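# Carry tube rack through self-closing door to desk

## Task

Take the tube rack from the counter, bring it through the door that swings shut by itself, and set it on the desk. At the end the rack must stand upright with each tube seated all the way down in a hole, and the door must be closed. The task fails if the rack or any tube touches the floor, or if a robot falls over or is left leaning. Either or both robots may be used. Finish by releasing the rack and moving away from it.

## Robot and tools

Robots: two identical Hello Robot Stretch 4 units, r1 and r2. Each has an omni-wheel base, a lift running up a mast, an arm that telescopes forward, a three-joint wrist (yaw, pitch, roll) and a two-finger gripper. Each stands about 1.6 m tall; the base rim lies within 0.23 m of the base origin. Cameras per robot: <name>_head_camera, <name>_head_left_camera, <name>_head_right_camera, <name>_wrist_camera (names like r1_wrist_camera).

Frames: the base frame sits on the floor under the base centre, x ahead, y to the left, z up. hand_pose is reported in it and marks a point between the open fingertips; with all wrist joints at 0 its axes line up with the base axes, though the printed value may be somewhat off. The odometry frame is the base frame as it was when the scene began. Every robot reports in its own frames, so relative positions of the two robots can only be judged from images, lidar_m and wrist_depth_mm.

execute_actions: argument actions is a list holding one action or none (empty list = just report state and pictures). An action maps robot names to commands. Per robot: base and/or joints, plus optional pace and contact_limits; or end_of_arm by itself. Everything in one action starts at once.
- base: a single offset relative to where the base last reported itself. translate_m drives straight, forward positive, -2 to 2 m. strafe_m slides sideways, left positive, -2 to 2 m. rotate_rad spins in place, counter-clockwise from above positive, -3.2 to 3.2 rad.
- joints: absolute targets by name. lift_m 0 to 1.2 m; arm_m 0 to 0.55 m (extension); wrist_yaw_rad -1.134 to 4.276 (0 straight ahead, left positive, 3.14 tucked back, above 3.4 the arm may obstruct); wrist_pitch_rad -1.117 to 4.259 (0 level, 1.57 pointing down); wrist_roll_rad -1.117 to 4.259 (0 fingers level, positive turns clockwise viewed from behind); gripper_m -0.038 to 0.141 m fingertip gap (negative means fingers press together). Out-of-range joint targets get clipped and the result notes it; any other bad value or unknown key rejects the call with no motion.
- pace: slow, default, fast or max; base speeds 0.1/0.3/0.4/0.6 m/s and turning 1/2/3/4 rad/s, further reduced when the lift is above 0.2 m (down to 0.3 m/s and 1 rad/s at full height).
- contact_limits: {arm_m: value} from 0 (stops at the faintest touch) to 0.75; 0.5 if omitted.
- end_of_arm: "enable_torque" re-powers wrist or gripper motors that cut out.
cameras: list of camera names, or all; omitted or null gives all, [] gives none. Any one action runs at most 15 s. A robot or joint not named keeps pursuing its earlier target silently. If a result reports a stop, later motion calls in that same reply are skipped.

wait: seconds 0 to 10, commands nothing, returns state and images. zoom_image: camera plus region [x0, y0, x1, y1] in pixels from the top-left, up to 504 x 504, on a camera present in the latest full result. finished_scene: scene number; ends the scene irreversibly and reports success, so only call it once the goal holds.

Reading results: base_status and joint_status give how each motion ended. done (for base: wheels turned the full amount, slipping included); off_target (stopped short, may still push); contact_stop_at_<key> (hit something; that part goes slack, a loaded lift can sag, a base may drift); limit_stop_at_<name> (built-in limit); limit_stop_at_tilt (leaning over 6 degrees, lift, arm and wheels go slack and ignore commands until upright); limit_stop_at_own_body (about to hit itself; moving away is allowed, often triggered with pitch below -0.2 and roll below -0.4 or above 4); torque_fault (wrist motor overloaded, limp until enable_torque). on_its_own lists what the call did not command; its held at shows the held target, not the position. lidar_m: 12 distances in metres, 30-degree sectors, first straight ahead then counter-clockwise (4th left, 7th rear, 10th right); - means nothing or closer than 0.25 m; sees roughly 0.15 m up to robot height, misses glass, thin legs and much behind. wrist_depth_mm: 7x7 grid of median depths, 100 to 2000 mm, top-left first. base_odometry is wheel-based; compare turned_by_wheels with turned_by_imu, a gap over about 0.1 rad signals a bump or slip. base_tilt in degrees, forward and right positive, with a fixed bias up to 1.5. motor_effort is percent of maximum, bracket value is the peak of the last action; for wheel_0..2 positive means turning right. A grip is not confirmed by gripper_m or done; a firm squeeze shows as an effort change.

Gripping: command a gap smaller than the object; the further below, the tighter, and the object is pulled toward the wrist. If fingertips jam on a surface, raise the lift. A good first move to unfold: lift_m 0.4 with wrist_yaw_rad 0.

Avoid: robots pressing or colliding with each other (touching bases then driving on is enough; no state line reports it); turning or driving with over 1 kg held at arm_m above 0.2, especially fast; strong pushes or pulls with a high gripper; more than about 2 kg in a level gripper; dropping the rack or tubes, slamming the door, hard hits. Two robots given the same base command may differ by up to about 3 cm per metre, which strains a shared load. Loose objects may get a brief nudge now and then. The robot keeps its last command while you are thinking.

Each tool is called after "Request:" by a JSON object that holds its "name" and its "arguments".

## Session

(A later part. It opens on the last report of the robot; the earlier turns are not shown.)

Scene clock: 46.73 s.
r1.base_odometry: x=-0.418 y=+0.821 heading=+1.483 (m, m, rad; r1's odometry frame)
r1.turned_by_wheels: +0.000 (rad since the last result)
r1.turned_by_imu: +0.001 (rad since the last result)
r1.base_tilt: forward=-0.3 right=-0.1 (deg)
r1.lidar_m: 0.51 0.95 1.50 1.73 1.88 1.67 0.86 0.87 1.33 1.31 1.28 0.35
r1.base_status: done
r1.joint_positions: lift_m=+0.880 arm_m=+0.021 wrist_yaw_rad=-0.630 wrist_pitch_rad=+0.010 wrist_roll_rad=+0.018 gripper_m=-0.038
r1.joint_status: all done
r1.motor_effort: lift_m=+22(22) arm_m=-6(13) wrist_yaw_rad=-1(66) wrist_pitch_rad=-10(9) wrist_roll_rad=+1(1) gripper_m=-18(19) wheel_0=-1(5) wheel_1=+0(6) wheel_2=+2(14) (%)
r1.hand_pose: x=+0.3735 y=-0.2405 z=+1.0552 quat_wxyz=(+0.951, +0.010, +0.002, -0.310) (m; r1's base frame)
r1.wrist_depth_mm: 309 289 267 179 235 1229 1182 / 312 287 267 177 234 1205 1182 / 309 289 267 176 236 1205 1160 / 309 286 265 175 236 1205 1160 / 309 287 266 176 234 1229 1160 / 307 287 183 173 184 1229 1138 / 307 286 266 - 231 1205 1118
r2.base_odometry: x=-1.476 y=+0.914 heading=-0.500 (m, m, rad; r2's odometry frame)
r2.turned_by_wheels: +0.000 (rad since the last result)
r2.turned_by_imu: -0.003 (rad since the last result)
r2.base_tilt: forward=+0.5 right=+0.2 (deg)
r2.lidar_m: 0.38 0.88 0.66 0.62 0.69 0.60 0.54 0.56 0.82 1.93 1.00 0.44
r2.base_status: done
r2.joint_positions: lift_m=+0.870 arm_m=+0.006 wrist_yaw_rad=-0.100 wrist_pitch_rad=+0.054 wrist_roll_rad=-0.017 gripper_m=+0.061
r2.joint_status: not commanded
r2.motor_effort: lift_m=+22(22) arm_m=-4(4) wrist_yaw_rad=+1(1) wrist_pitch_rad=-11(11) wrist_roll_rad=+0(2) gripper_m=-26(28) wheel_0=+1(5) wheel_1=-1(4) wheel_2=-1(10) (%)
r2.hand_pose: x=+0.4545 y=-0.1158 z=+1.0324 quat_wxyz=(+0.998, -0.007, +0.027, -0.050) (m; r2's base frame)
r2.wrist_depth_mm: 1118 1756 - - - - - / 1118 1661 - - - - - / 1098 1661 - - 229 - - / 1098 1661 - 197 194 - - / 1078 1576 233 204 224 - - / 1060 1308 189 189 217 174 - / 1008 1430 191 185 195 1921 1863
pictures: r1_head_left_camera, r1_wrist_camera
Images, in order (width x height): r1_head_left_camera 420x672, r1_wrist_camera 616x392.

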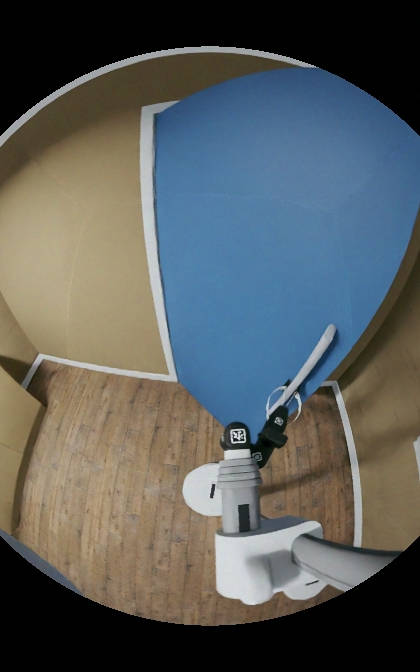

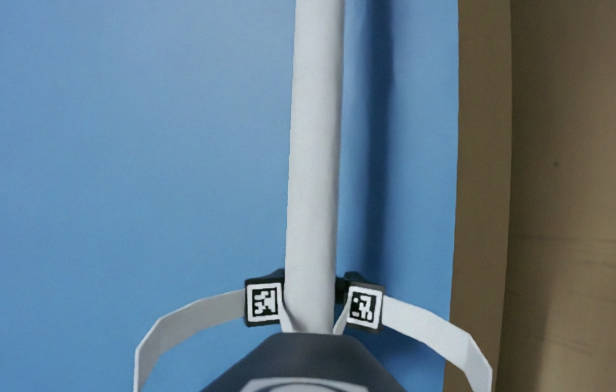

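Request:
{"name": "execute_actions", "arguments": {"actions": [{"r1":{"base":{"strafe_m":0.05},"joints":{"wrist_yaw_rad":-0.75},"pace":"slow"},"r2":{"base":{"rotate_rad":-1.35},"pace":"slow"}}], "cameras": []}}

Request:
{"name": "execute_actions", "arguments": {"actions": [{"r1":{"base":{"translate_m":-0.14},"joints":{"arm_m":0.14},"pace":"slow"}}], "cameras": ["r1_wrist_camera","r2_head_camera"]}}

Scene clock: 51.80 s.
r1.base_odometry: x=-0.467 y=+0.825 heading=+1.483 (m, m, rad; r1's odometry frame)
r1.turned_by_wheels: +0.000 (rad since the last result)
r1.turned_by_imu: +0.001 (rad since the last result)
r1.base_tilt: forward=-0.2 right=+0.0 (deg)
r1.lidar_m: 0.50 1.02 1.50 1.68 1.83 1.66 1.61 1.06 0.89 1.37 0.40 0.36
r1.base_status: done
r1.joint_positions: lift_m=+0.880 arm_m=+0.021 wrist_yaw_rad=-0.750 wrist_pitch_rad=+0.010 wrist_roll_rad=+0.018 gripper_m=-0.038
r1.joint_status: all done
r1.motor_effort: lift_m=+22(22) arm_m=-5(5) wrist_yaw_rad=-3(65) wrist_pitch_rad=-9(11) wrist_roll_rad=+0(1) gripper_m=-18(18) wheel_0=+0(4) wheel_1=+2(9) wheel_2=+2(11) (%)
r1.hand_pose: x=+0.3434 y=-0.2605 z=+1.0552 quat_wxyz=(+0.931, +0.010, +0.001, -0.366) (m; r1's base frame)
r1.wrist_depth_mm: 289 273 259 176 236 1308 1160 / 289 273 258 175 236 1336 1138 / 289 273 258 174 235 1336 1138 / 289 273 258 175 236 1308 1138 / 287 272 258 177 235 1308 1160 / 289 273 182 172 183 1336 1138 / 287 273 260 - 234 1205 1098
r2.base_odometry: x=-1.476 y=+0.914 heading=-1.850 (m, m, rad; r2's odometry frame)
r2.turned_by_wheels: -1.350 (rad since the last result)
r2.turned_by_imu: -1.354 (rad since the last result)
r2.base_tilt: forward=+0.5 right=+0.2 (deg)
r2.lidar_m: 0.40 1.04 2.53 1.35 0.77 0.63 0.64 0.67 0.57 0.54 0.62 0.41
r2.base_status: done
r2.joint_positions: lift_m=+0.870 arm_m=+0.006 wrist_yaw_rad=-0.100 wrist_pitch_rad=+0.054 wrist_roll_rad=-0.017 gripper_m=+0.061
r2.joint_status: not commanded
r2.motor_effort: lift_m=+22(22) arm_m=-4(4) wrist_yaw_rad=+2(1) wrist_pitch_rad=-10(11) wrist_roll_rad=-1(0) gripper_m=-26(24) wheel_0=+2(5) wheel_1=+1(5) wheel_2=+1(3) (%)
r2.hand_pose: x=+0.4546 y=-0.1158 z=+1.0324 quat_wxyz=(+0.998, -0.007, +0.027, -0.050) (m; r2's base frame)
r2.wrist_depth_mm: 1983 1921 - - 1618 1537 1308 / 1983 1863 - - 1618 1576 1336 / 788 1921 1308 1661 229 1576 1308 / 820 1863 1182 196 194 1576 1336 / - 1983 232 225 226 1537 1336 / - 1983 188 189 217 174 1160 / 831 - 191 186 194 1661 1397
pictures: none
No camera images: the call's "cameras" was empty. Leave "cameras" out to get every camera's image.

Scene clock: 54.47 s.
r1.base_odometry: x=-0.480 y=+0.686 heading=+1.484 (m, m, rad; r1's odometry frame)
r1.turned_by_wheels: +0.001 (rad since the last result)
r1.turned_by_imu: +0.002 (rad since the last result)
r1.base_tilt: forward=-0.2 right=-0.1 (deg)
r1.lidar_m: 0.63 1.18 1.71 1.67 1.83 1.53 1.48 0.95 0.79 1.34 1.44 0.46
r1.base_status: done
r1.joint_positions: lift_m=+0.880 arm_m=+0.140 wrist_yaw_rad=-0.735 wrist_pitch_rad=+0.009 wrist_roll_rad=+0.018 gripper_m=-0.038
r1.joint_status: all done
r1.on_its_own: wrist_yaw_rad is at rest, and its effort (-43) is outside its rest range (-13 to +13)
r1.motor_effort: lift_m=+22(22) arm_m=+2(5) wrist_yaw_rad=-43(45) wrist_pitch_rad=-7(8) wrist_roll_rad=+1(0) gripper_m=-17(19) wheel_0=+2(3) wheel_1=-1(1) wheel_2=+9(10) (%)
r1.hand_pose: x=+0.4660 y=-0.2583 z=+1.0554 quat_wxyz=(+0.933, +0.010, +0.001, -0.359) (m; r1's base frame)
r1.wrist_depth_mm: 297 278 260 175 231 1336 1160 / 297 278 259 177 230 1308 1182 / 297 277 257 175 231 1336 1182 / 297 277 259 173 230 1336 1160 / 297 276 259 173 231 1336 1138 / 296 277 186 174 183 1366 1138 / 296 273 260 - 228 1255 1138
r2.base_odometry: x=-1.476 y=+0.914 heading=-1.850 (m, m, rad; r2's odometry frame)
r2.turned_by_wheels: +0.000 (rad since the last result)
r2.turned_by_imu: +0.000 (rad since the last result)
r2.base_tilt: forward=+0.5 right=+0.2 (deg)
r2.lidar_m: 0.39 0.92 2.52 1.32 0.74 0.62 0.64 0.66 0.55 0.55 0.62 0.42
r2.base_status: not commanded
r2.joint_positions: lift_m=+0.870 arm_m=+0.006 wrist_yaw_rad=-0.100 wrist_pitch_rad=+0.054 wrist_roll_rad=-0.017 gripper_m=+0.061
r2.joint_status: not commanded
r2.motor_effort: lift_m=+22(22) arm_m=-4(4) wrist_yaw_rad=+1(0) wrist_pitch_rad=-12(11) wrist_roll_rad=+1(1) gripper_m=-25(26) wheel_0=+2(2) wheel_1=+1(1) wheel_2=+1(1) (%)
r2.hand_pose: x=+0.4546 y=-0.1158 z=+1.0324 quat_wxyz=(+0.998, -0.007, +0.027, -0.050) (m; r2's base frame)
r2.wrist_depth_mm: 1983 1863 - - 1618 1537 1308 / - 1863 - - 1618 1576 1308 / - 1921 1336 1708 229 1576 1336 / - 1708 1182 197 194 1576 1366 / - 1983 231 225 225 1576 1336 / - - 187 189 217 174 1182 / - - 191 186 195 1618 1464
pictures: r1_wrist_camera, r2_head_camera
Images, in order (width x height): r1_wrist_camera 616x392, r2_head_camera 420x560.

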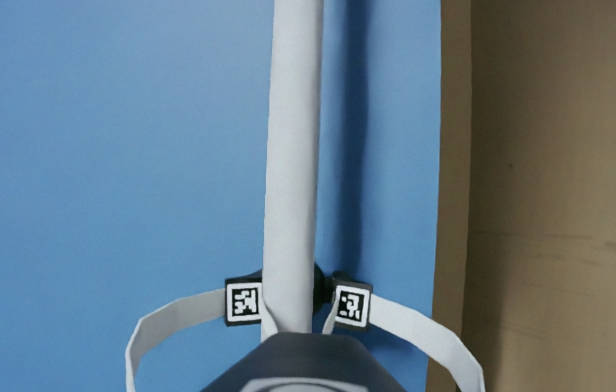

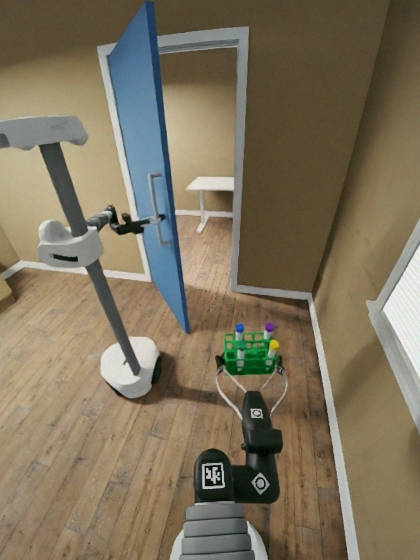

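Request:
{"name": "execute_actions", "arguments": {"actions": [{"r1":{"base":{"strafe_m":0.19},"joints":{"arm_m":0.08},"pace":"slow"}}], "cameras": []}}

Request:
{"name": "execute_actions", "arguments": {"actions": [{"r1":{"base":{"strafe_m":0.16},"joints":{"arm_m":0.065,"wrist_yaw_rad":-0.85},"pace":"slow"},"r2":{"base":{"translate_m":0.6}}}], "cameras": ["r1_wrist_camera","r2_head_camera"]}}

Scene clock: 59.80 s.
r1.base_odometry: x=-0.669 y=+0.702 heading=+1.483 (m, m, rad; r1's odometry frame)
r1.turned_by_wheels: -0.001 (rad since the last result)
r1.turned_by_imu: +0.000 (rad since the last result)
r1.base_tilt: forward=-0.2 right=+0.0 (deg)
r1.lidar_m: 0.65 1.20 1.56 1.48 1.63 1.50 1.47 1.09 0.97 1.53 0.46 0.39
r1.base_status: done
r1.joint_positions: lift_m=+0.880 arm_m=+0.081 wrist_yaw_rad=-0.759 wrist_pitch_rad=+0.010 wrist_roll_rad=+0.018 gripper_m=-0.038
r1.joint_status: all done
r1.on_its_own: wrist_yaw_rad is at rest, and its effort (+26) is outside its rest range (-13 to +13)
r1.motor_effort: lift_m=+22(22) arm_m=-3(12) wrist_yaw_rad=+26(67) wrist_pitch_rad=-7(7) wrist_roll_rad=+1(2) gripper_m=-15(19) wheel_0=-3(6) wheel_1=+1(7) wheel_2=-4(12) (%)
r1.hand_pose: x=+0.4005 y=-0.2620 z=+1.0553 quat_wxyz=(+0.929, +0.010, +0.001, -0.371) (m; r1's base frame)
r1.wrist_depth_mm: 384 332 289 258 225 216 1308 / 384 332 289 257 227 216 1308 / 379 329 287 255 225 216 1281 / 382 329 285 256 228 216 1281 / 375 327 287 213 227 216 1308 / 379 327 183 183 179 217 1255 / 375 329 287 - 226 215 1281
r2.base_odometry: x=-1.476 y=+0.914 heading=-1.850 (m, m, rad; r2's odometry frame)
r2.turned_by_wheels: +0.000 (rad since the last result)
r2.turned_by_imu: +0.001 (rad since the last result)
r2.base_tilt: forward=+0.5 right=+0.1 (deg)
r2.lidar_m: 0.41 1.02 2.51 1.34 0.74 0.64 0.63 0.67 0.56 0.55 0.63 0.41
r2.base_status: not commanded
r2.joint_positions: lift_m=+0.870 arm_m=+0.006 wrist_yaw_rad=-0.100 wrist_pitch_rad=+0.054 wrist_roll_rad=-0.017 gripper_m=+0.061
r2.joint_status: not commanded
r2.motor_effort: lift_m=+22(22) arm_m=-4(4) wrist_yaw_rad=+1(1) wrist_pitch_rad=-11(10) wrist_roll_rad=+0(1) gripper_m=-25(27) wheel_0=+2(2) wheel_1=+1(1) wheel_2=+1(1) (%)
r2.hand_pose: x=+0.4546 y=-0.1158 z=+1.0324 quat_wxyz=(+0.998, -0.007, +0.027, -0.050) (m; r2's base frame)
r2.wrist_depth_mm: - 1983 - - 1618 1537 1308 / - 1983 - - 1618 1537 1308 / - 1863 - 1708 228 1576 1336 / - 1661 - 196 193 1576 1366 / - 1537 232 225 224 1537 1336 / - 1078 187 189 218 174 1160 / - 1205 191 186 194 1661 1464
pictures: none
No camera images: the call's "cameras" was empty. Leave "cameras" out to get every camera's image.

Scene clock: 63.27 s.
r1.base_odometry: x=-0.828 y=+0.716 heading=+1.483 (m, m, rad; r1's odometry frame)
r1.turned_by_wheels: -0.001 (rad since the last result)
r1.turned_by_imu: -0.001 (rad since the last result)
r1.base_tilt: forward=-0.3 right=-0.1 (deg)
r1.lidar_m: 0.78 1.23 1.39 1.33 1.47 1.50 1.44 1.57 0.81 0.84 0.40 0.36
r1.base_status: done
r1.joint_positions: lift_m=+0.880 arm_m=+0.065 wrist_yaw_rad=-0.862 wrist_pitch_rad=+0.010 wrist_roll_rad=+0.018 gripper_m=-0.038
r1.joint_status: all done
r1.on_its_own: wrist_yaw_rad is at rest, and its effort (+36) is outside its rest range (-13 to +13)
r1.motor_effort: lift_m=+22(22) arm_m=-3(11) wrist_yaw_rad=+36(42) wrist_pitch_rad=-6(7) wrist_roll_rad=+1(2) gripper_m=-15(18) wheel_0=-4(7) wheel_1=+0(9) wheel_2=-5(7) (%)
r1.hand_pose: x=+0.3577 y=-0.2759 z=+1.0552 quat_wxyz=(+0.908, +0.010, +0.001, -0.418) (m; r1's base frame)
r1.wrist_depth_mm: 436 362 304 262 224 208 1397 / 439 359 301 263 224 209 1430 / 430 357 298 260 223 208 1366 / 430 353 301 260 223 209 1366 / 427 351 297 259 223 208 1397 / 430 353 183 183 180 207 1366 / 424 353 297 - 224 206 1366
r2.base_odometry: x=-1.641 y=+0.337 heading=-1.849 (m, m, rad; r2's odometry frame)
r2.turned_by_wheels: +0.000 (rad since the last result)
r2.turned_by_imu: +0.002 (rad since the last result)
r2.base_tilt: forward=+0.5 right=+0.2 (deg)
r2.lidar_m: 0.40 0.81 0.80 2.36 1.43 1.22 1.21 0.84 0.68 0.68 0.81 0.44
r2.base_status: done
r2.joint_positions: lift_m=+0.870 arm_m=+0.006 wrist_yaw_rad=-0.100 wrist_pitch_rad=+0.054 wrist_roll_rad=-0.017 gripper_m=+0.061
r2.joint_status: not commanded
r2.motor_effort: lift_m=+22(22) arm_m=-4(4) wrist_yaw_rad=+0(1) wrist_pitch_rad=-11(11) wrist_roll_rad=+1(0) gripper_m=-26(25) wheel_0=+1(6) wheel_1=+0(5) wheel_2=+1(10) (%)
r2.hand_pose: x=+0.4546 y=-0.1157 z=+1.0324 quat_wxyz=(+0.998, -0.007, +0.027, -0.050) (m; r2's base frame)
r2.wrist_depth_mm: 1025 - - - 1060 1008 960 / 1025 - - - 1078 1042 1008 / 991 - - - 229 1042 1008 / 976 - - 196 193 1042 1025 / 976 - 233 224 225 1042 1025 / 946 1229 188 189 217 174 1025 / 904 1464 192 186 194 1078 1060
pictures: r1_wrist_camera, r2_head_camera
Images, in order (width x height): r1_wrist_camera 616x392, r2_head_camera 420x560.

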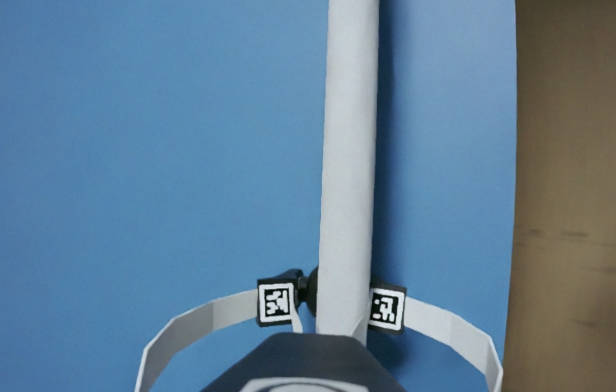

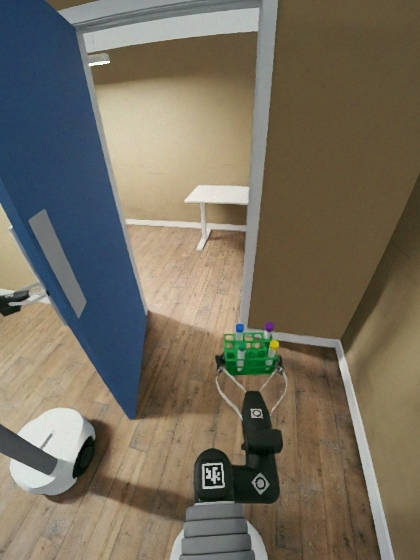

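Request:
{"name": "execute_actions", "arguments": {"actions": [{"r1":{"base":{"strafe_m":0.17},"joints":{"arm_m":0.05,"wrist_yaw_rad":-0.97},"pace":"slow"},"r2":{"base":{"translate_m":0.5}}}], "cameras": []}}

Request:
{"name": "execute_actions", "arguments": {"actions": [{"r2":{"base":{"strafe_m":0.2}}}], "cameras": ["r1_wrist_camera","r2_head_camera","r2_head_left_camera"]}}

Scene clock: 68.67 s.
r1.base_odometry: x=-0.998 y=+0.731 heading=+1.483 (m, m, rad; r1's odometry frame)
r1.turned_by_wheels: +0.001 (rad since the last result)
r1.turned_by_imu: +0.001 (rad since the last result)
r1.base_tilt: forward=-0.1 right=+0.0 (deg)
r1.lidar_m: 1.02 1.23 1.20 1.17 1.26 1.48 1.44 1.55 1.89 0.84 0.37 0.37
r1.base_status: done
r1.joint_positions: lift_m=+0.880 arm_m=+0.051 wrist_yaw_rad=-0.959 wrist_pitch_rad=+0.010 wrist_roll_rad=+0.018 gripper_m=-0.038
r1.joint_status: all done
r1.on_its_own: wrist_yaw_rad is at rest, and its effort (-34) is outside its rest range (-13 to +13)
r1.motor_effort: lift_m=+22(22) arm_m=-8(11) wrist_yaw_rad=-34(65) wrist_pitch_rad=-6(6) wrist_roll_rad=+0(1) gripper_m=-18(21) wheel_0=-1(8) wheel_1=+2(6) wheel_2=+5(9) (%)
r1.hand_pose: x=+0.3166 y=-0.2863 z=+1.0553 quat_wxyz=(+0.887, +0.010, +0.000, -0.461) (m; r1's base frame)
r1.wrist_depth_mm: 559 415 320 177 223 205 854 / 559 410 319 179 224 206 1537 / 549 402 315 180 223 206 1499 / 539 404 314 179 223 205 768 / 539 399 315 177 223 204 1499 / 535 399 183 176 182 203 1537 / 525 399 322 - 215 208 1464
r2.base_odometry: x=-1.779 y=-0.143 heading=-1.850 (m, m, rad; r2's odometry frame)
r2.turned_by_wheels: +0.000 (rad since the last result)
r2.turned_by_imu: +0.002 (rad since the last result)
r2.base_tilt: forward=+0.5 right=+0.2 (deg)
r2.lidar_m: 0.41 0.87 0.67 0.71 1.99 1.72 1.71 0.97 0.82 0.84 0.98 0.42
r2.base_status: done
r2.joint_positions: lift_m=+0.870 arm_m=+0.006 wrist_yaw_rad=-0.100 wrist_pitch_rad=+0.054 wrist_roll_rad=-0.017 gripper_m=+0.061
r2.joint_status: not commanded
r2.motor_effort: lift_m=+22(22) arm_m=-4(4) wrist_yaw_rad=+1(1) wrist_pitch_rad=-11(11) wrist_roll_rad=+0(0) gripper_m=-25(27) wheel_0=+0(4) wheel_1=+0(4) wheel_2=+0(9) (%)
r2.hand_pose: x=+0.4546 y=-0.1157 z=+1.0324 quat_wxyz=(+0.998, -0.007, +0.027, -0.050) (m; r2's base frame)
r2.wrist_depth_mm: - - - - - 585 569 / - - - - - 591 569 / - - - - 229 591 580 / - - - 195 193 603 585 / - - 233 204 225 603 591 / - - 188 189 217 174 591 / 976 - 191 186 194 621 615
pictures: none
No camera images: the call's "cameras" was empty. Leave "cameras" out to get every camera's image.

Scene clock: 70.60 s.
r1.base_odometry: x=-0.998 y=+0.731 heading=+1.483 (m, m, rad; r1's odometry frame)
r1.turned_by_wheels: +0.000 (rad since the last result)
r1.turned_by_imu: +0.000 (rad since the last result)
r1.base_tilt: forward=-0.2 right=-0.1 (deg)
r1.lidar_m: 1.06 1.22 1.21 1.17 1.27 1.48 1.43 1.54 1.89 0.64 0.36 0.35
r1.base_status: not commanded
r1.joint_positions: lift_m=+0.880 arm_m=+0.051 wrist_yaw_rad=-0.959 wrist_pitch_rad=+0.010 wrist_roll_rad=+0.018 gripper_m=-0.038
r1.joint_status: not commanded
r1.on_its_own: wrist_yaw_rad is at rest, and its effort (-33) is outside its rest range (-13 to +13)
r1.motor_effort: lift_m=+22(22) arm_m=-8(8) wrist_yaw_rad=-33(33) wrist_pitch_rad=-7(8) wrist_roll_rad=+1(0) gripper_m=-17(18) wheel_0=-1(1) wheel_1=+3(3) wheel_2=+5(5) (%)
r1.hand_pose: x=+0.3166 y=-0.2863 z=+1.0553 quat_wxyz=(+0.887, +0.010, +0.000, -0.461) (m; r1's base frame)
r1.wrist_depth_mm: 554 413 322 177 224 205 1499 / 559 407 317 179 224 206 1464 / 549 404 315 180 224 205 1499 / 539 402 315 178 223 206 591 / 535 399 312 177 223 204 1499 / 539 399 183 176 182 204 1499 / 530 399 324 - 216 209 1499
r2.base_odometry: x=-1.586 y=-0.198 heading=-1.849 (m, m, rad; r2's odometry frame)
r2.turned_by_wheels: +0.000 (rad since the last result)
r2.turned_by_imu: -0.001 (rad since the last result)
r2.base_tilt: forward=+0.5 right=+0.2 (deg)
r2.lidar_m: 0.38 0.60 0.50 0.66 1.95 1.66 1.66 1.18 1.01 1.03 1.09 0.42
r2.base_status: done
r2.joint_positions: lift_m=+0.870 arm_m=+0.006 wrist_yaw_rad=-0.100 wrist_pitch_rad=+0.054 wrist_roll_rad=-0.017 gripper_m=+0.061
r2.joint_status: not commanded
r2.motor_effort: lift_m=+22(22) arm_m=-4(4) wrist_yaw_rad=+2(1) wrist_pitch_rad=-11(10) wrist_roll_rad=+0(1) gripper_m=-25(25) wheel_0=+2(9) wheel_1=+1(8) wheel_2=-1(1) (%)
r2.hand_pose: x=+0.4546 y=-0.1157 z=+1.0324 quat_wxyz=(+0.998, -0.007, +0.027, -0.050) (m; r2's base frame)
r2.wrist_depth_mm: 759 - - - - - 603 / 750 - - - - - 609 / 750 - - - 228 - 615 / 741 - - 196 195 - 621 / 741 - 231 204 226 683 627 / 715 904 188 189 217 174 634 / 691 1008 191 186 194 1863 640
pictures: r1_wrist_camera, r2_head_camera, r2_head_left_camera
Images, in order (width x height): r1_wrist_camera 616x392, r2_head_camera 420x560, r2_head_left_camera 420x672.

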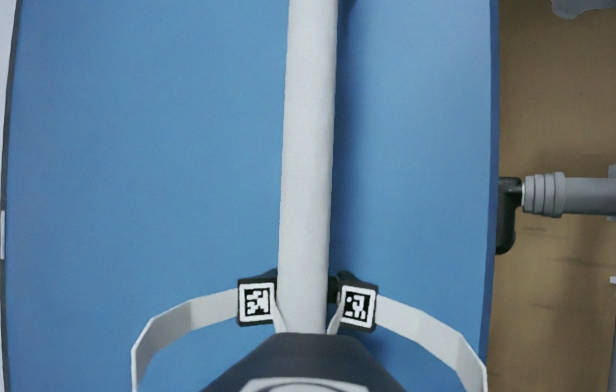

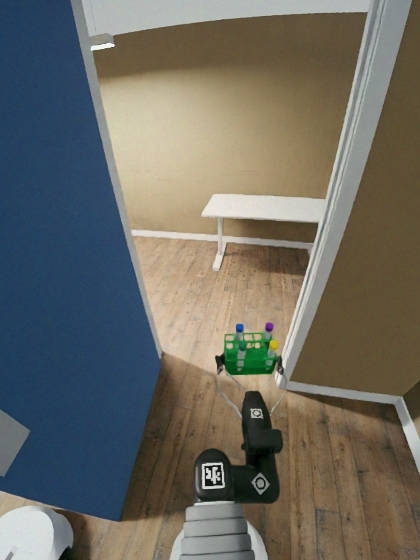

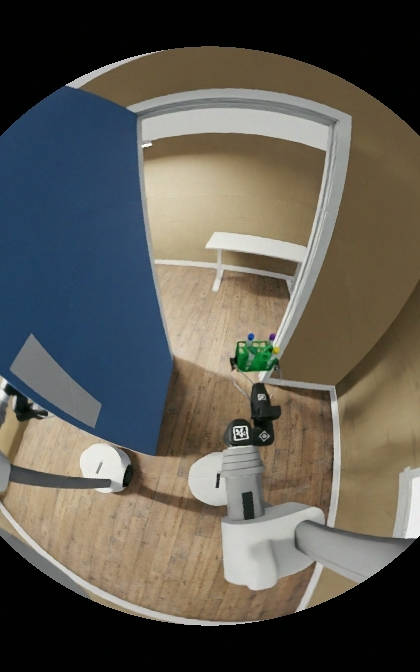

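Request:
{"name": "execute_actions", "arguments": {"actions": [{"r1":{"joints":{"arm_m":0.065},"pace":"slow"},"r2":{"base":{"translate_m":0.4}}}], "cameras": []}}

Request:
{"name": "execute_actions", "arguments": {"actions": [{"r2":{"base":{"rotate_rad":-0.2},"pace":"slow"}}], "cameras": ["r2_head_camera","r2_head_left_camera"]}}

Scene clock: 75.10 s.
r1.base_odometry: x=-0.998 y=+0.731 heading=+1.483 (m, m, rad; r1's odometry frame)
r1.turned_by_wheels: +0.000 (rad since the last result)
r1.turned_by_imu: +0.000 (rad since the last result)
r1.base_tilt: forward=-0.2 right=+0.0 (deg)
r1.lidar_m: 1.02 1.21 1.21 1.17 1.27 1.49 1.44 1.55 1.91 1.88 0.39 0.35
r1.base_status: not commanded
r1.joint_positions: lift_m=+0.880 arm_m=+0.064 wrist_yaw_rad=-0.971 wrist_pitch_rad=+0.009 wrist_roll_rad=+0.018 gripper_m=-0.038
r1.joint_status: all done
r1.motor_effort: lift_m=+22(22) arm_m=+5(7) wrist_yaw_rad=+1(33) wrist_pitch_rad=-5(8) wrist_roll_rad=+2(0) gripper_m=-18(17) wheel_0=-2(1) wheel_1=+1(3) wheel_2=+1(5) (%)
r1.hand_pose: x=+0.3258 y=-0.2874 z=+1.0553 quat_wxyz=(+0.884, +0.010, +0.000, -0.467) (m; r1's base frame)
r1.wrist_depth_mm: 525 410 324 270 231 208 1537 / 539 407 322 180 231 208 1499 / 525 402 320 178 231 208 1499 / 517 397 319 176 230 208 1464 / 521 397 317 177 229 208 1464 / 517 397 183 178 182 206 1499 / 508 397 320 - 221 207 1499
r2.base_odometry: x=-1.696 y=-0.583 heading=-1.849 (m, m, rad; r2's odometry frame)
r2.turned_by_wheels: +0.000 (rad since the last result)
r2.turned_by_imu: +0.001 (rad since the last result)
r2.base_tilt: forward=+0.5 right=+0.2 (deg)
r2.lidar_m: 0.39 0.55 0.44 0.41 0.47 2.06 2.04 1.32 1.15 1.13 0.65 0.41
r2.base_status: done
r2.joint_positions: lift_m=+0.870 arm_m=+0.006 wrist_yaw_rad=-0.100 wrist_pitch_rad=+0.054 wrist_roll_rad=-0.017 gripper_m=+0.061
r2.joint_status: not commanded
r2.motor_effort: lift_m=+22(22) arm_m=-4(4) wrist_yaw_rad=+1(0) wrist_pitch_rad=-11(11) wrist_roll_rad=+0(1) gripper_m=-25(27) wheel_0=+0(6) wheel_1=+0(5) wheel_2=+0(7) (%)
r2.hand_pose: x=+0.4546 y=-0.1157 z=+1.0324 quat_wxyz=(+0.998, -0.007, +0.027, -0.050) (m; r2's base frame)
r2.wrist_depth_mm: - - - - - - - / - - - - - - - / - - - - 229 - - / - - - 196 193 - - / - - 230 225 226 1576 1863 / - - 188 189 217 174 - / - - 191 186 195 1983 1983
pictures: none
No camera images: the call's "cameras" was empty. Leave "cameras" out to get every camera's image.

Scene clock: 76.27 s.
r1.base_odometry: x=-0.998 y=+0.731 heading=+1.483 (m, m, rad; r1's odometry frame)
r1.turned_by_wheels: +0.000 (rad since the last result)
r1.turned_by_imu: +0.000 (rad since the last result)
r1.base_tilt: forward=-0.2 right=+0.0 (deg)
r1.lidar_m: 1.07 1.23 1.18 1.18 1.28 1.50 1.43 1.57 1.91 1.85 0.36 0.37
r1.base_status: not commanded
r1.joint_positions: lift_m=+0.880 arm_m=+0.064 wrist_yaw_rad=-0.971 wrist_pitch_rad=+0.009 wrist_roll_rad=+0.018 gripper_m=-0.038
r1.joint_status: not commanded
r1.motor_effort: lift_m=+22(22) arm_m=+5(5) wrist_yaw_rad=+0(0) wrist_pitch_rad=-5(5) wrist_roll_rad=+0(0) gripper_m=-17(17) wheel_0=-1(1) wheel_1=+2(2) wheel_2=+0(1) (%)
r1.hand_pose: x=+0.3258 y=-0.2874 z=+1.0553 quat_wxyz=(+0.884, +0.010, +0.000, -0.467) (m; r1's base frame)
r1.wrist_depth_mm: 535 410 324 268 230 208 1499 / 539 404 320 179 229 208 1499 / 530 399 319 178 231 208 1537 / 521 397 317 176 230 208 1499 / 521 397 317 176 229 208 1430 / 521 394 183 178 182 206 1499 / 512 394 319 - 222 206 1499
r2.base_odometry: x=-1.696 y=-0.583 heading=-2.049 (m, m, rad; r2's odometry frame)
r2.turned_by_wheels: -0.200 (rad since the last result)
r2.turned_by_imu: -0.200 (rad since the last result)
r2.base_tilt: forward=+0.4 right=+0.2 (deg)
r2.lidar_m: 0.39 0.67 0.46 0.41 0.44 0.84 2.04 1.52 1.19 1.12 0.75 0.42
r2.base_status: done
r2.joint_positions: lift_m=+0.870 arm_m=+0.006 wrist_yaw_rad=-0.100 wrist_pitch_rad=+0.054 wrist_roll_rad=-0.017 gripper_m=+0.061
r2.joint_status: not commanded
r2.motor_effort: lift_m=+22(22) arm_m=-4(4) wrist_yaw_rad=+1(0) wrist_pitch_rad=-11(11) wrist_roll_rad=-2(2) gripper_m=-24(24) wheel_0=+1(4) wheel_1=+2(6) wheel_2=+1(4) (%)
r2.hand_pose: x=+0.4546 y=-0.1157 z=+1.0324 quat_wxyz=(+0.998, -0.007, +0.027, -0.050) (m; r2's base frame)
r2.wrist_depth_mm: - - - - - - 421 / - - - - - - 424 / - - - - 228 - 433 / - - - 196 194 - 439 / - - 233 204 225 1708 436 / - - 188 189 218 174 382 / - - 191 186 195 1921 449
pictures: r2_head_camera, r2_head_left_camera
Images, in order (width x height): r2_head_camera 420x560, r2_head_left_camera 420x672.

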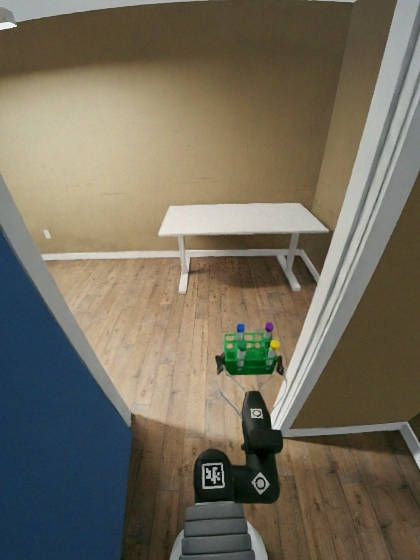

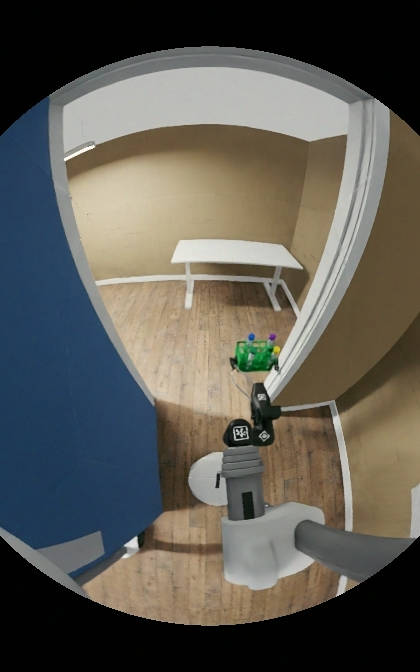

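Request:
{"name": "execute_actions", "arguments": {"actions": [{"r1":{"base":{"strafe_m":-0.27},"joints":{"arm_m":0.105},"pace":"slow"},"r2":{"base":{"translate_m":1.25},"pace":"fast"}}], "cameras": ["r2_head_camera","r2_wrist_camera","r1_wrist_camera"]}}

Scene clock: 82.47 s.
r1.base_odometry: x=-0.729 y=+0.707 heading=+1.483 (m, m, rad; r1's odometry frame)
r1.turned_by_wheels: +0.000 (rad since the last result)
r1.turned_by_imu: -0.001 (rad since the last result)
r1.base_tilt: forward=-0.2 right=-0.1 (deg)
r1.lidar_m: 0.69 1.20 1.48 1.44 1.55 1.49 1.46 1.56 1.64 1.60 0.42 0.40
r1.base_status: done
r1.joint_positions: lift_m=+0.880 arm_m=+0.104 wrist_yaw_rad=-0.969 wrist_pitch_rad=+0.010 wrist_roll_rad=+0.018 gripper_m=-0.038
r1.joint_status: all done
r1.motor_effort: lift_m=+22(22) arm_m=+4(11) wrist_yaw_rad=-5(59) wrist_pitch_rad=-8(8) wrist_roll_rad=+1(1) gripper_m=-15(20) wheel_0=+0(5) wheel_1=+0(8) wheel_2=+0(12) (%)
r1.hand_pose: x=+0.3665 y=-0.2873 z=+1.0552 quat_wxyz=(+0.885, +0.010, +0.000, -0.466) (m; r1's base frame)
r1.wrist_depth_mm: 315 294 270 177 236 1430 1308 / 315 291 270 176 236 1397 1308 / 314 291 270 177 236 1397 1308 / 315 290 268 179 236 1430 1308 / 317 291 268 180 235 1397 1308 / 315 291 181 175 183 1397 1281 / 312 290 271 - 232 1366 1308
r2.base_odometry: x=-2.272 y=-1.693 heading=-2.049 (m, m, rad; r2's odometry frame)
r2.turned_by_wheels: +0.000 (rad since the last result)
r2.turned_by_imu: +0.004 (rad since the last result)
r2.base_tilt: forward=+0.5 right=+0.2 (deg)
r2.lidar_m: 0.40 0.67 2.21 1.77 0.72 0.74 1.15 0.69 0.84 1.21 0.88 0.42
r2.base_status: done
r2.joint_positions: lift_m=+0.870 arm_m=+0.006 wrist_yaw_rad=-0.100 wrist_pitch_rad=+0.054 wrist_roll_rad=-0.017 gripper_m=+0.061
r2.joint_status: not commanded
r2.motor_effort: lift_m=+21(22) arm_m=-4(4) wrist_yaw_rad=+1(2) wrist_pitch_rad=-10(11) wrist_roll_rad=+2(2) gripper_m=-25(26) wheel_0=+0(6) wheel_1=+0(7) wheel_2=-1(12) (%)
r2.hand_pose: x=+0.4546 y=-0.1157 z=+1.0324 quat_wxyz=(+0.998, -0.007, +0.027, -0.050) (m; r2's base frame)
r2.wrist_depth_mm: 1205 1205 1205 1182 1160 1205 1182 / 1229 1229 1205 1205 1205 1182 1182 / 1255 1205 1229 1205 227 1205 1205 / 1229 1229 1205 196 194 1229 1205 / 1255 1255 232 225 225 1205 1229 / 1255 1281 187 189 217 174 931 / 1308 683 191 186 195 661 661
pictures: r1_wrist_camera, r2_head_camera, r2_wrist_camera
Images, in order (width x height): r1_wrist_camera 616x392, r2_head_camera 420x560, r2_wrist_camera 616x392.

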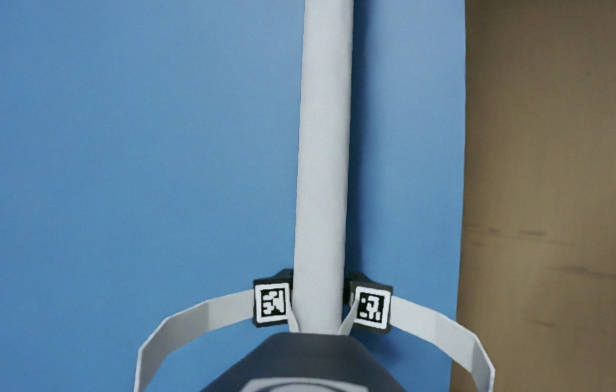

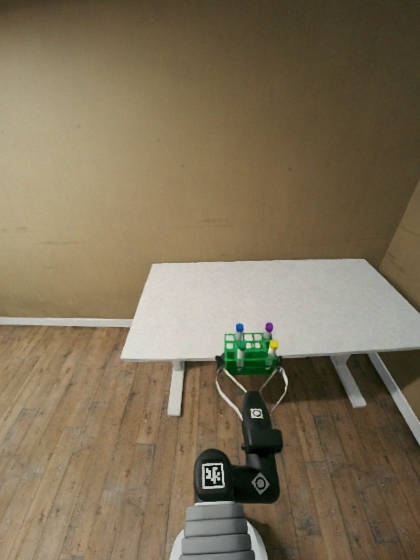

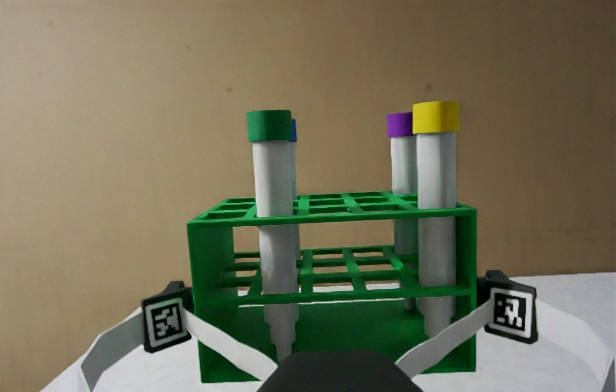

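Request:
{"name": "execute_actions", "arguments": {"actions": [{"r1":{"base":{"strafe_m":-0.18},"joints":{"arm_m":0.19},"pace":"slow"},"r2":{"joints":{"arm_m":0.33,"lift_m":0.74,"wrist_pitch_rad":0.1}}}], "cameras": ["r2_head_camera"]}}

Scene clock: 87.03 s.
r1.base_odometry: x=-0.549 y=+0.691 heading=+1.483 (m, m, rad; r1's odometry frame)
r1.turned_by_wheels: +0.000 (rad since the last result)
r1.turned_by_imu: -0.001 (rad since the last result)
r1.base_tilt: forward=-0.3 right=+0.0 (deg)
r1.lidar_m: 0.65 1.15 1.65 1.61 1.73 1.51 1.47 1.58 1.45 1.41 1.51 0.44
r1.base_status: done
r1.joint_positions: lift_m=+0.880 arm_m=+0.189 wrist_yaw_rad=-0.968 wrist_pitch_rad=+0.010 wrist_roll_rad=+0.018 gripper_m=-0.038
r1.joint_status: all done
r1.motor_effort: lift_m=+22(22) arm_m=+4(9) wrist_yaw_rad=-6(56) wrist_pitch_rad=-5(6) wrist_roll_rad=+1(0) gripper_m=-17(18) wheel_0=+1(4) wheel_1=+0(2) wheel_2=+0(12) (%)
r1.hand_pose: x=+0.4516 y=-0.2872 z=+1.0553 quat_wxyz=(+0.885, +0.010, +0.000, -0.466) (m; r1's base frame)
r1.wrist_depth_mm: 253 251 249 176 245 1308 1160 / 253 252 248 176 245 1336 1160 / 253 251 249 176 244 1281 1160 / 253 252 250 178 246 1308 1138 / 253 251 248 181 246 1308 1118 / 254 252 181 174 183 1281 1118 / 254 252 249 - 245 1229 1118
r2.base_odometry: x=-2.272 y=-1.693 heading=-2.049 (m, m, rad; r2's odometry frame)
r2.turned_by_wheels: +0.000 (rad since the last result)
r2.turned_by_imu: +0.001 (rad since the last result)
r2.base_tilt: forward=+0.5 right=+0.2 (deg)
r2.lidar_m: 0.64 0.68 2.20 1.78 0.71 0.73 0.99 0.68 0.85 1.20 0.89 0.64
r2.base_status: not commanded
r2.joint_positions: lift_m=+0.740 arm_m=+0.329 wrist_yaw_rad=-0.100 wrist_pitch_rad=+0.103 wrist_roll_rad=-0.017 gripper_m=+0.061
r2.joint_status: all done
r2.motor_effort: lift_m=+14(19) arm_m=+4(5) wrist_yaw_rad=+0(2) wrist_pitch_rad=-10(11) wrist_roll_rad=+0(1) gripper_m=-25(25) wheel_0=+0(0) wheel_1=+0(0) wheel_2=-1(1) (%)
r2.hand_pose: x=+0.7769 y=-0.1156 z=+0.8888 quat_wxyz=(+0.997, -0.006, +0.052, -0.049) (m; r2's base frame)
r2.wrist_depth_mm: 866 866 878 854 854 854 854 / 891 878 891 878 878 866 854 / 917 904 891 878 229 878 878 / 917 917 917 196 194 891 891 / 946 917 232 206 224 676 798 / 627 580 187 189 217 174 530 / 462 413 191 186 194 392 389
pictures: r2_head_camera
Images, in order (width x height): r2_head_camera 420x560.

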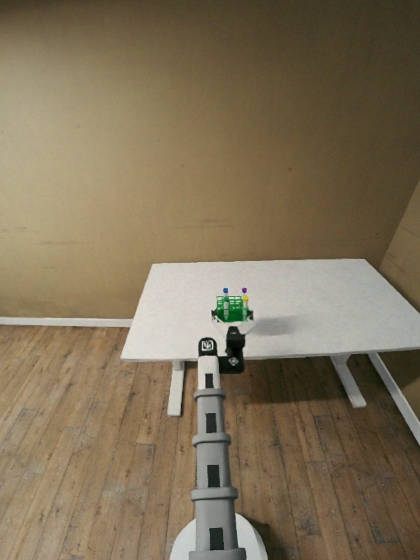

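Request:
{"name": "execute_actions", "arguments": {"actions": [{"r1":{"base":{"strafe_m":-0.155},"joints":{"arm_m":0.3,"wrist_yaw_rad":-0.9},"pace":"slow"},"r2":{"joints":{"lift_m":0.622},"pace":"slow"}}], "cameras": ["r1_wrist_camera"]}}

Scene clock: 91.43 s.
r1.base_odometry: x=-0.395 y=+0.677 heading=+1.482 (m, m, rad; r1's odometry frame)
r1.turned_by_wheels: +0.000 (rad since the last result)
r1.turned_by_imu: -0.002 (rad since the last result)
r1.base_tilt: forward=-0.3 right=+0.0 (deg)
r1.lidar_m: 0.70 1.16 1.70 1.78 1.90 1.54 1.49 1.60 1.30 1.27 1.36 0.55
r1.base_status: done
r1.joint_positions: lift_m=+0.880 arm_m=+0.299 wrist_yaw_rad=-0.899 wrist_pitch_rad=+0.009 wrist_roll_rad=+0.018 gripper_m=-0.038
r1.joint_status: all done
r1.motor_effort: lift_m=+22(22) arm_m=+4(8) wrist_yaw_rad=-5(46) wrist_pitch_rad=-6(8) wrist_roll_rad=+2(1) gripper_m=-18(19) wheel_0=-2(7) wheel_1=-2(4) wheel_2=+0(11) (%)
r1.hand_pose: x=+0.5814 y=-0.2802 z=+1.0553 quat_wxyz=(+0.901, +0.010, +0.000, -0.434) (m; r1's base frame)
r1.wrist_depth_mm: 222 229 236 240 251 1182 1042 / 223 229 236 240 252 1182 1060 / 224 229 236 241 253 1205 1042 / 223 229 238 179 253 1182 1025 / 224 230 237 177 253 1182 1042 / 223 229 181 175 183 1160 991 / 224 228 237 - 255 1098 1008
r2.base_odometry: x=-2.272 y=-1.693 heading=-2.049 (m, m, rad; r2's odometry frame)
r2.turned_by_wheels: +0.000 (rad since the last result)
r2.turned_by_imu: +0.001 (rad since the last result)
r2.base_tilt: forward=+0.5 right=+0.2 (deg)
r2.lidar_m: 0.64 0.66 2.20 1.80 0.73 0.74 0.89 0.65 0.85 1.22 0.90 0.66
r2.base_status: not commanded
r2.joint_positions: lift_m=+0.622 arm_m=+0.329 wrist_yaw_rad=-0.100 wrist_pitch_rad=+0.103 wrist_roll_rad=-0.017 gripper_m=+0.061
r2.joint_status: all done
r2.motor_effort: lift_m=+14(14) arm_m=+4(4) wrist_yaw_rad=+1(1) wrist_pitch_rad=-11(11) wrist_roll_rad=+0(1) gripper_m=-26(24) wheel_0=+0(0) wheel_1=+0(0) wheel_2=-1(1) (%)
r2.hand_pose: x=+0.7770 y=-0.1156 z=+0.7708 quat_wxyz=(+0.997, -0.006, +0.052, -0.049) (m; r2's base frame)
r2.wrist_depth_mm: 866 878 866 866 854 854 842 / 891 866 878 878 866 866 866 / 904 891 891 878 229 891 866 / 917 904 904 197 193 778 750 / 517 496 232 204 225 343 404 / 324 293 188 189 218 174 273 / 235 208 192 186 194 200 199
pictures: r1_wrist_camera
Images, in order (width x height): r1_wrist_camera 616x392.

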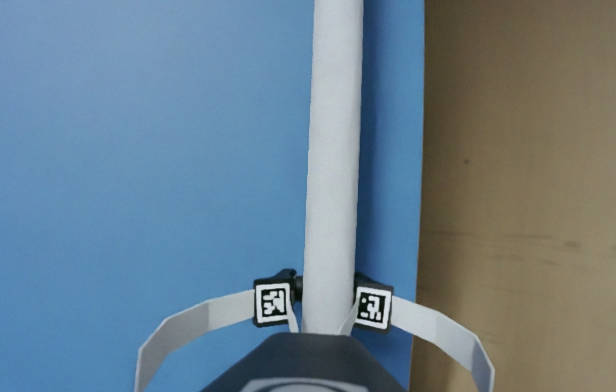

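Request:
{"name": "execute_actions", "arguments": {"actions": [{"r1":{"base":{"strafe_m":-0.125},"joints":{"arm_m":0.415,"wrist_yaw_rad":-0.8},"pace":"slow"},"r2":{"joints":{"lift_m":0.608},"pace":"slow"}}], "cameras": []}}

Request:
{"name": "execute_actions", "arguments": {"actions": [{"r1":{"base":{"strafe_m":-0.09},"joints":{"arm_m":0.54,"wrist_yaw_rad":-0.7},"pace":"slow"},"r2":{"joints":{"gripper_m":0.141}}}], "cameras": ["r1_wrist_camera","r2_wrist_camera"]}}

Scene clock: 96.37 s.
r1.base_odometry: x=-0.270 y=+0.666 heading=+1.482 (m, m, rad; r1's odometry frame)
r1.turned_by_wheels: +0.000 (rad since the last result)
r1.turned_by_imu: -0.001 (rad since the last result)
r1.base_tilt: forward=-0.2 right=-0.1 (deg)
r1.lidar_m: 0.80 1.08 1.71 1.90 2.00 1.54 1.49 1.57 1.16 1.13 1.23 0.70
r1.base_status: done
r1.joint_positions: lift_m=+0.880 arm_m=+0.414 wrist_yaw_rad=-0.799 wrist_pitch_rad=+0.010 wrist_roll_rad=+0.018 gripper_m=-0.038
r1.joint_status: all done
r1.motor_effort: lift_m=+22(22) arm_m=+5(8) wrist_yaw_rad=-6(45) wrist_pitch_rad=-7(4) wrist_roll_rad=+2(1) gripper_m=-18(17) wheel_0=+1(9) wheel_1=-2(9) wheel_2=+1(10) (%)
r1.hand_pose: x=+0.7237 y=-0.2676 z=+1.0552 quat_wxyz=(+0.921, +0.010, +0.001, -0.389) (m; r1's base frame)
r1.wrist_depth_mm: 208 217 231 177 262 1042 946 / 206 218 232 176 263 1060 976 / 208 218 233 176 263 1060 960 / 208 220 232 179 264 1060 946 / 209 220 232 180 866 1042 960 / 208 218 182 175 182 1060 946 / 209 216 232 - 904 1008 946
r2.base_odometry: x=-2.272 y=-1.693 heading=-2.049 (m, m, rad; r2's odometry frame)
r2.turned_by_wheels: +0.000 (rad since the last result)
r2.turned_by_imu: +0.001 (rad since the last result)
r2.base_tilt: forward=+0.5 right=+0.2 (deg)
r2.lidar_m: 0.64 0.68 2.20 1.76 0.73 0.74 0.81 0.66 0.83 1.20 0.87 0.70
r2.base_status: not commanded
r2.joint_positions: lift_m=+0.608 arm_m=+0.329 wrist_yaw_rad=-0.100 wrist_pitch_rad=+0.103 wrist_roll_rad=-0.017 gripper_m=+0.061
r2.joint_status: all done
r2.motor_effort: lift_m=+14(13) arm_m=+4(4) wrist_yaw_rad=+0(0) wrist_pitch_rad=-11(11) wrist_roll_rad=+1(0) gripper_m=-25(25) wheel_0=+0(0) wheel_1=+0(0) wheel_2=-1(1) (%)
r2.hand_pose: x=+0.7770 y=-0.1156 z=+0.7568 quat_wxyz=(+0.997, -0.006, +0.052, -0.049) (m; r2's base frame)
r2.wrist_depth_mm: 878 866 866 854 854 842 854 / 878 878 878 878 866 854 866 / 891 904 891 891 229 878 878 / 917 917 917 196 194 676 661 / 452 436 232 206 225 306 357 / 286 260 188 189 219 174 242 / 208 185 182 186 173 178 176
pictures: none
No camera images: the call's "cameras" was empty. Leave "cameras" out to get every camera's image.

Scene clock: 98.90 s.
r1.base_odometry: x=-0.181 y=+0.658 heading=+1.483 (m, m, rad; r1's odometry frame)
r1.turned_by_wheels: +0.000 (rad since the last result)
r1.turned_by_imu: +0.001 (rad since the last result)
r1.base_tilt: forward=-0.2 right=+0.0 (deg)
r1.lidar_m: 0.86 1.11 1.66 2.00 1.99 1.56 1.49 1.46 1.05 1.04 1.16 0.86
r1.base_status: done
r1.joint_positions: lift_m=+0.880 arm_m=+0.539 wrist_yaw_rad=-0.698 wrist_pitch_rad=+0.009 wrist_roll_rad=+0.018 gripper_m=-0.038
r1.joint_status: all done
r1.motor_effort: lift_m=+22(22) arm_m=+5(7) wrist_yaw_rad=-9(33) wrist_pitch_rad=-4(4) wrist_roll_rad=+1(1) gripper_m=-17(17) wheel_0=+2(5) wheel_1=-1(7) wheel_2=+3(8) (%)
r1.hand_pose: x=+0.8750 y=-0.2523 z=+1.0553 quat_wxyz=(+0.940, +0.010, +0.001, -0.342) (m; r1's base frame)
r1.wrist_depth_mm: 195 207 224 175 559 699 866 / 195 209 225 177 554 691 866 / 195 210 226 177 559 691 854 / 196 209 227 175 569 699 854 / 196 211 229 174 564 699 878 / 196 208 182 174 183 699 878 / 197 205 225 - 580 668 866
r2.base_odometry: x=-2.272 y=-1.693 heading=-2.049 (m, m, rad; r2's odometry frame)
r2.turned_by_wheels: +0.000 (rad since the last result)
r2.turned_by_imu: +0.000 (rad since the last result)
r2.base_tilt: forward=+0.5 right=+0.2 (deg)
r2.lidar_m: 0.65 0.66 2.20 1.78 0.72 0.69 0.71 0.67 0.84 1.21 0.90 0.69
r2.base_status: not commanded
r2.joint_positions: lift_m=+0.608 arm_m=+0.329 wrist_yaw_rad=-0.100 wrist_pitch_rad=+0.102 wrist_roll_rad=-0.017 gripper_m=+0.141
r2.joint_status: all done
r2.motor_effort: lift_m=+14(14) arm_m=+4(4) wrist_yaw_rad=+0(1) wrist_pitch_rad=-6(10) wrist_roll_rad=+0(1) gripper_m=-1(20) wheel_0=+0(0) wheel_1=+0(1) wheel_2=-1(1) (%)
r2.hand_pose: x=+0.7770 y=-0.1156 z=+0.7572 quat_wxyz=(+0.997, -0.006, +0.051, -0.049) (m; r2's base frame)
r2.wrist_depth_mm: 878 866 878 854 854 854 842 / 878 878 891 878 866 866 866 / 891 891 891 891 247 891 854 / 931 931 917 214 216 715 661 / 462 442 253 231 224 217 359 / 287 248 198 208 203 189 246 / 209 196 200 142 192 189 181
pictures: r1_wrist_camera, r2_wrist_camera
Images, in order (width x height): r1_wrist_camera 616x392, r2_wrist_camera 616x392.

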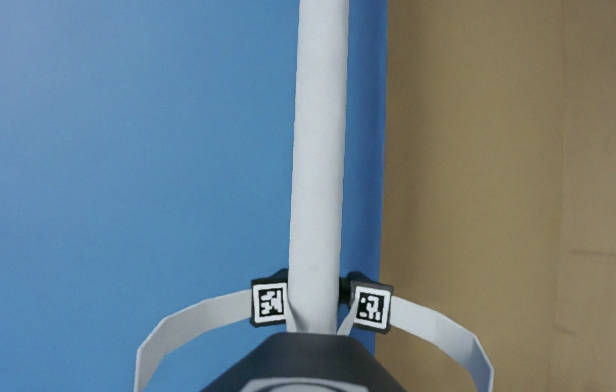

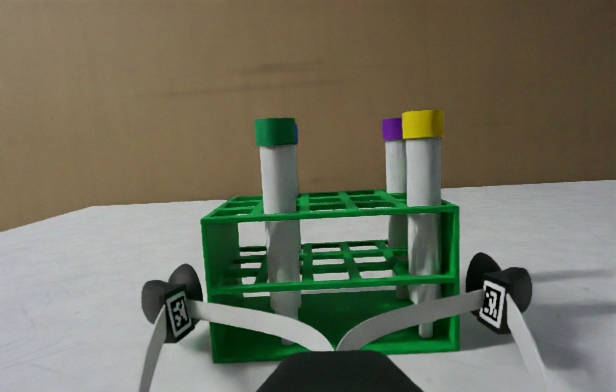

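Request:
{"name": "execute_actions", "arguments": {"actions": [{"r1":{"base":{"translate_m":0.11},"pace":"slow"},"r2":{"joints":{"arm_m":0.005,"lift_m":0.63}}}], "cameras": ["r1_wrist_camera"]}}

Request:
{"name": "execute_actions", "arguments": {"actions": [{"r1":{"base":{"strafe_m":-0.015},"joints":{"gripper_m":0.09}},"r2":{"base":{"strafe_m":0.1},"joints":{"lift_m":0.7}}}], "cameras": ["r1_wrist_camera","r2_wrist_camera"]}}

Scene clock: 103.17 s.
r1.base_odometry: x=-0.171 y=+0.768 heading=+1.479 (m, m, rad; r1's odometry frame)
r1.turned_by_wheels: -0.004 (rad since the last result)
r1.turned_by_imu: -0.005 (rad since the last result)
r1.base_tilt: forward=-0.2 right=+0.0 (deg)
r1.lidar_m: 0.88 1.02 1.51 1.97 2.14 1.64 1.62 1.47 1.10 1.06 1.13 0.80
r1.base_status: done
r1.joint_positions: lift_m=+0.880 arm_m=+0.539 wrist_yaw_rad=-0.713 wrist_pitch_rad=+0.009 wrist_roll_rad=+0.018 gripper_m=-0.038
r1.joint_status: not commanded
r1.on_its_own: wrist_yaw_rad is at rest, and its effort (+36) is outside its rest range (-13 to +13)
r1.motor_effort: lift_m=+22(22) arm_m=+5(5) wrist_yaw_rad=+36(38) wrist_pitch_rad=-5(4) wrist_roll_rad=+1(1) gripper_m=-19(16) wheel_0=-19(19) wheel_1=-9(11) wheel_2=-17(18) (%)
r1.hand_pose: x=+0.8711 y=-0.2548 z=+1.0553 quat_wxyz=(+0.937, +0.010, +0.001, -0.349) (m; r1's base frame)
r1.wrist_depth_mm: 169 185 208 229 424 539 699 / 169 186 208 231 421 535 683 / 170 187 210 233 421 544 691 / 171 188 210 229 427 539 691 / 171 189 211 226 427 544 707 / 172 189 202 185 177 544 715 / 173 183 208 - 449 508 741
r2.base_odometry: x=-2.272 y=-1.693 heading=-2.049 (m, m, rad; r2's odometry frame)
r2.turned_by_wheels: +0.000 (rad since the last result)
r2.turned_by_imu: +0.001 (rad since the last result)
r2.base_tilt: forward=+0.5 right=+0.2 (deg)
r2.lidar_m: 0.63 0.69 2.22 1.75 0.73 0.69 0.68 0.67 0.82 1.20 0.87 0.66
r2.base_status: not commanded
r2.joint_positions: lift_m=+0.630 arm_m=+0.006 wrist_yaw_rad=-0.100 wrist_pitch_rad=+0.102 wrist_roll_rad=-0.017 gripper_m=+0.141
r2.joint_status: all done
r2.motor_effort: lift_m=+22(23) arm_m=-4(10) wrist_yaw_rad=+1(1) wrist_pitch_rad=-8(8) wrist_roll_rad=+0(1) gripper_m=+2(1) wheel_0=+0(0) wheel_1=+0(0) wheel_2=-1(1) (%)
r2.hand_pose: x=+0.4535 y=-0.1157 z=+0.7784 quat_wxyz=(+0.997, -0.006, +0.052, -0.050) (m; r2's base frame)
r2.wrist_depth_mm: 1160 1205 1160 1160 1160 1138 1160 / 1205 1182 1205 1182 1182 1182 1160 / 1229 1229 1205 1229 1182 1182 1182 / 1281 1229 1118 574 946 878 809 / 564 539 512 492 473 452 436 / 1336 433 216 1281 1255 188 1255 / 1336 1308 1308 142 1281 1281 1281
pictures: r1_wrist_camera
Images, in order (width x height): r1_wrist_camera 616x392.

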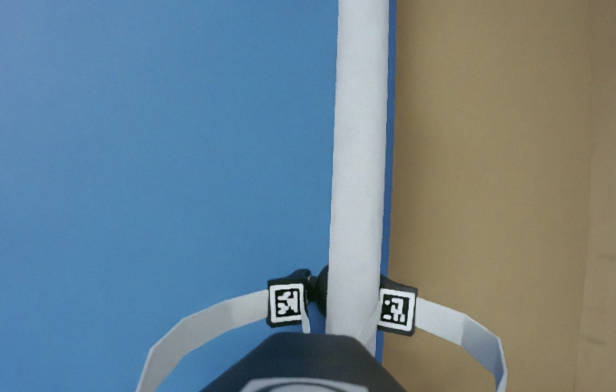

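Scene clock: 105.13 s.
r1.base_odometry: x=-0.156 y=+0.766 heading=+1.479 (m, m, rad; r1's odometry frame)
r1.turned_by_wheels: +0.000 (rad since the last result)
r1.turned_by_imu: +0.000 (rad since the last result)
r1.base_tilt: forward=-0.2 right=+0.0 (deg)
r1.lidar_m: 0.96 1.04 1.50 1.99 2.14 1.65 1.61 1.44 1.07 1.03 1.12 0.94
r1.base_status: done
r1.joint_positions: lift_m=+0.880 arm_m=+0.539 wrist_yaw_rad=-0.700 wrist_pitch_rad=+0.009 wrist_roll_rad=+0.018 gripper_m=+0.090
r1.joint_status: all done
r1.motor_effort: lift_m=+22(22) arm_m=+4(5) wrist_yaw_rad=+1(38) wrist_pitch_rad=-4(6) wrist_roll_rad=+2(2) gripper_m=-2(18) wheel_0=-1(18) wheel_1=-1(13) wheel_2=-2(15) (%)
r1.hand_pose: x=+0.8744 y=-0.2528 z=+1.0553 quat_wxyz=(+0.939, +0.010, +0.001, -0.343) (m; r1's base frame)
r1.wrist_depth_mm: 235 258 297 342 407 504 647 / 234 260 297 343 407 504 640 / 235 260 298 345 404 508 647 / 236 263 303 347 413 508 647 / 236 264 291 345 402 517 654 / 236 263 253 349 200 517 661 / 238 256 297 - 436 525 676
r2.base_odometry: x=-2.183 y=-1.739 heading=-2.049 (m, m, rad; r2's odometry frame)
r2.turned_by_wheels: +0.000 (rad since the last result)
r2.turned_by_imu: +0.000 (rad since the last result)
r2.base_tilt: forward=+0.4 right=+0.2 (deg)
r2.lidar_m: 0.63 0.68 2.21 1.77 0.75 0.63 0.61 0.65 0.83 1.32 0.91 0.67
r2.base_status: done
r2.joint_positions: lift_m=+0.700 arm_m=+0.006 wrist_yaw_rad=-0.100 wrist_pitch_rad=+0.102 wrist_roll_rad=-0.017 gripper_m=+0.141
r2.joint_status: all done
r2.motor_effort: lift_m=+22(23) arm_m=-4(4) wrist_yaw_rad=+1(2) wrist_pitch_rad=-7(7) wrist_roll_rad=+1(1) gripper_m=-1(2) wheel_0=+1(7) wheel_1=-1(8) wheel_2=+0(0) (%)
r2.hand_pose: x=+0.4535 y=-0.1157 z=+0.8484 quat_wxyz=(+0.997, -0.006, +0.052, -0.050) (m; r2's base frame)
r2.wrist_depth_mm: 1182 1205 1182 1160 1160 1160 1160 / 1205 1229 1182 1205 1205 1160 1182 / 1229 1229 1205 1229 1229 1229 1205 / 1281 1255 1229 1229 1229 1255 1182 / 1255 917 788 750 585 699 676 / 544 459 216 496 480 189 455 / 1366 1336 1308 141 1308 1281 1281
pictures: r1_wrist_camera, r2_wrist_camera
Images, in order (width x height): r1_wrist_camera 616x392, r2_wrist_camera 616x392.

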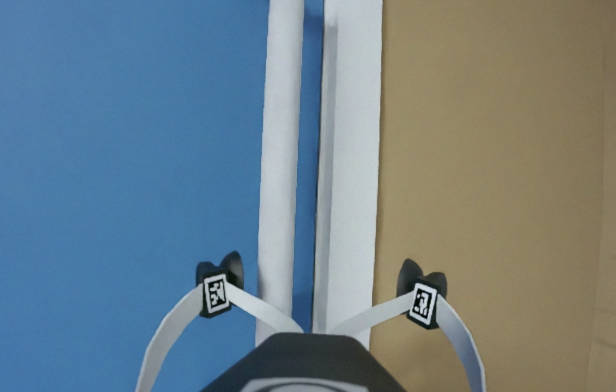

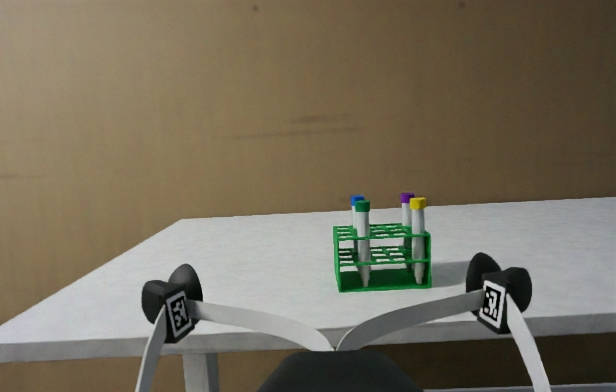

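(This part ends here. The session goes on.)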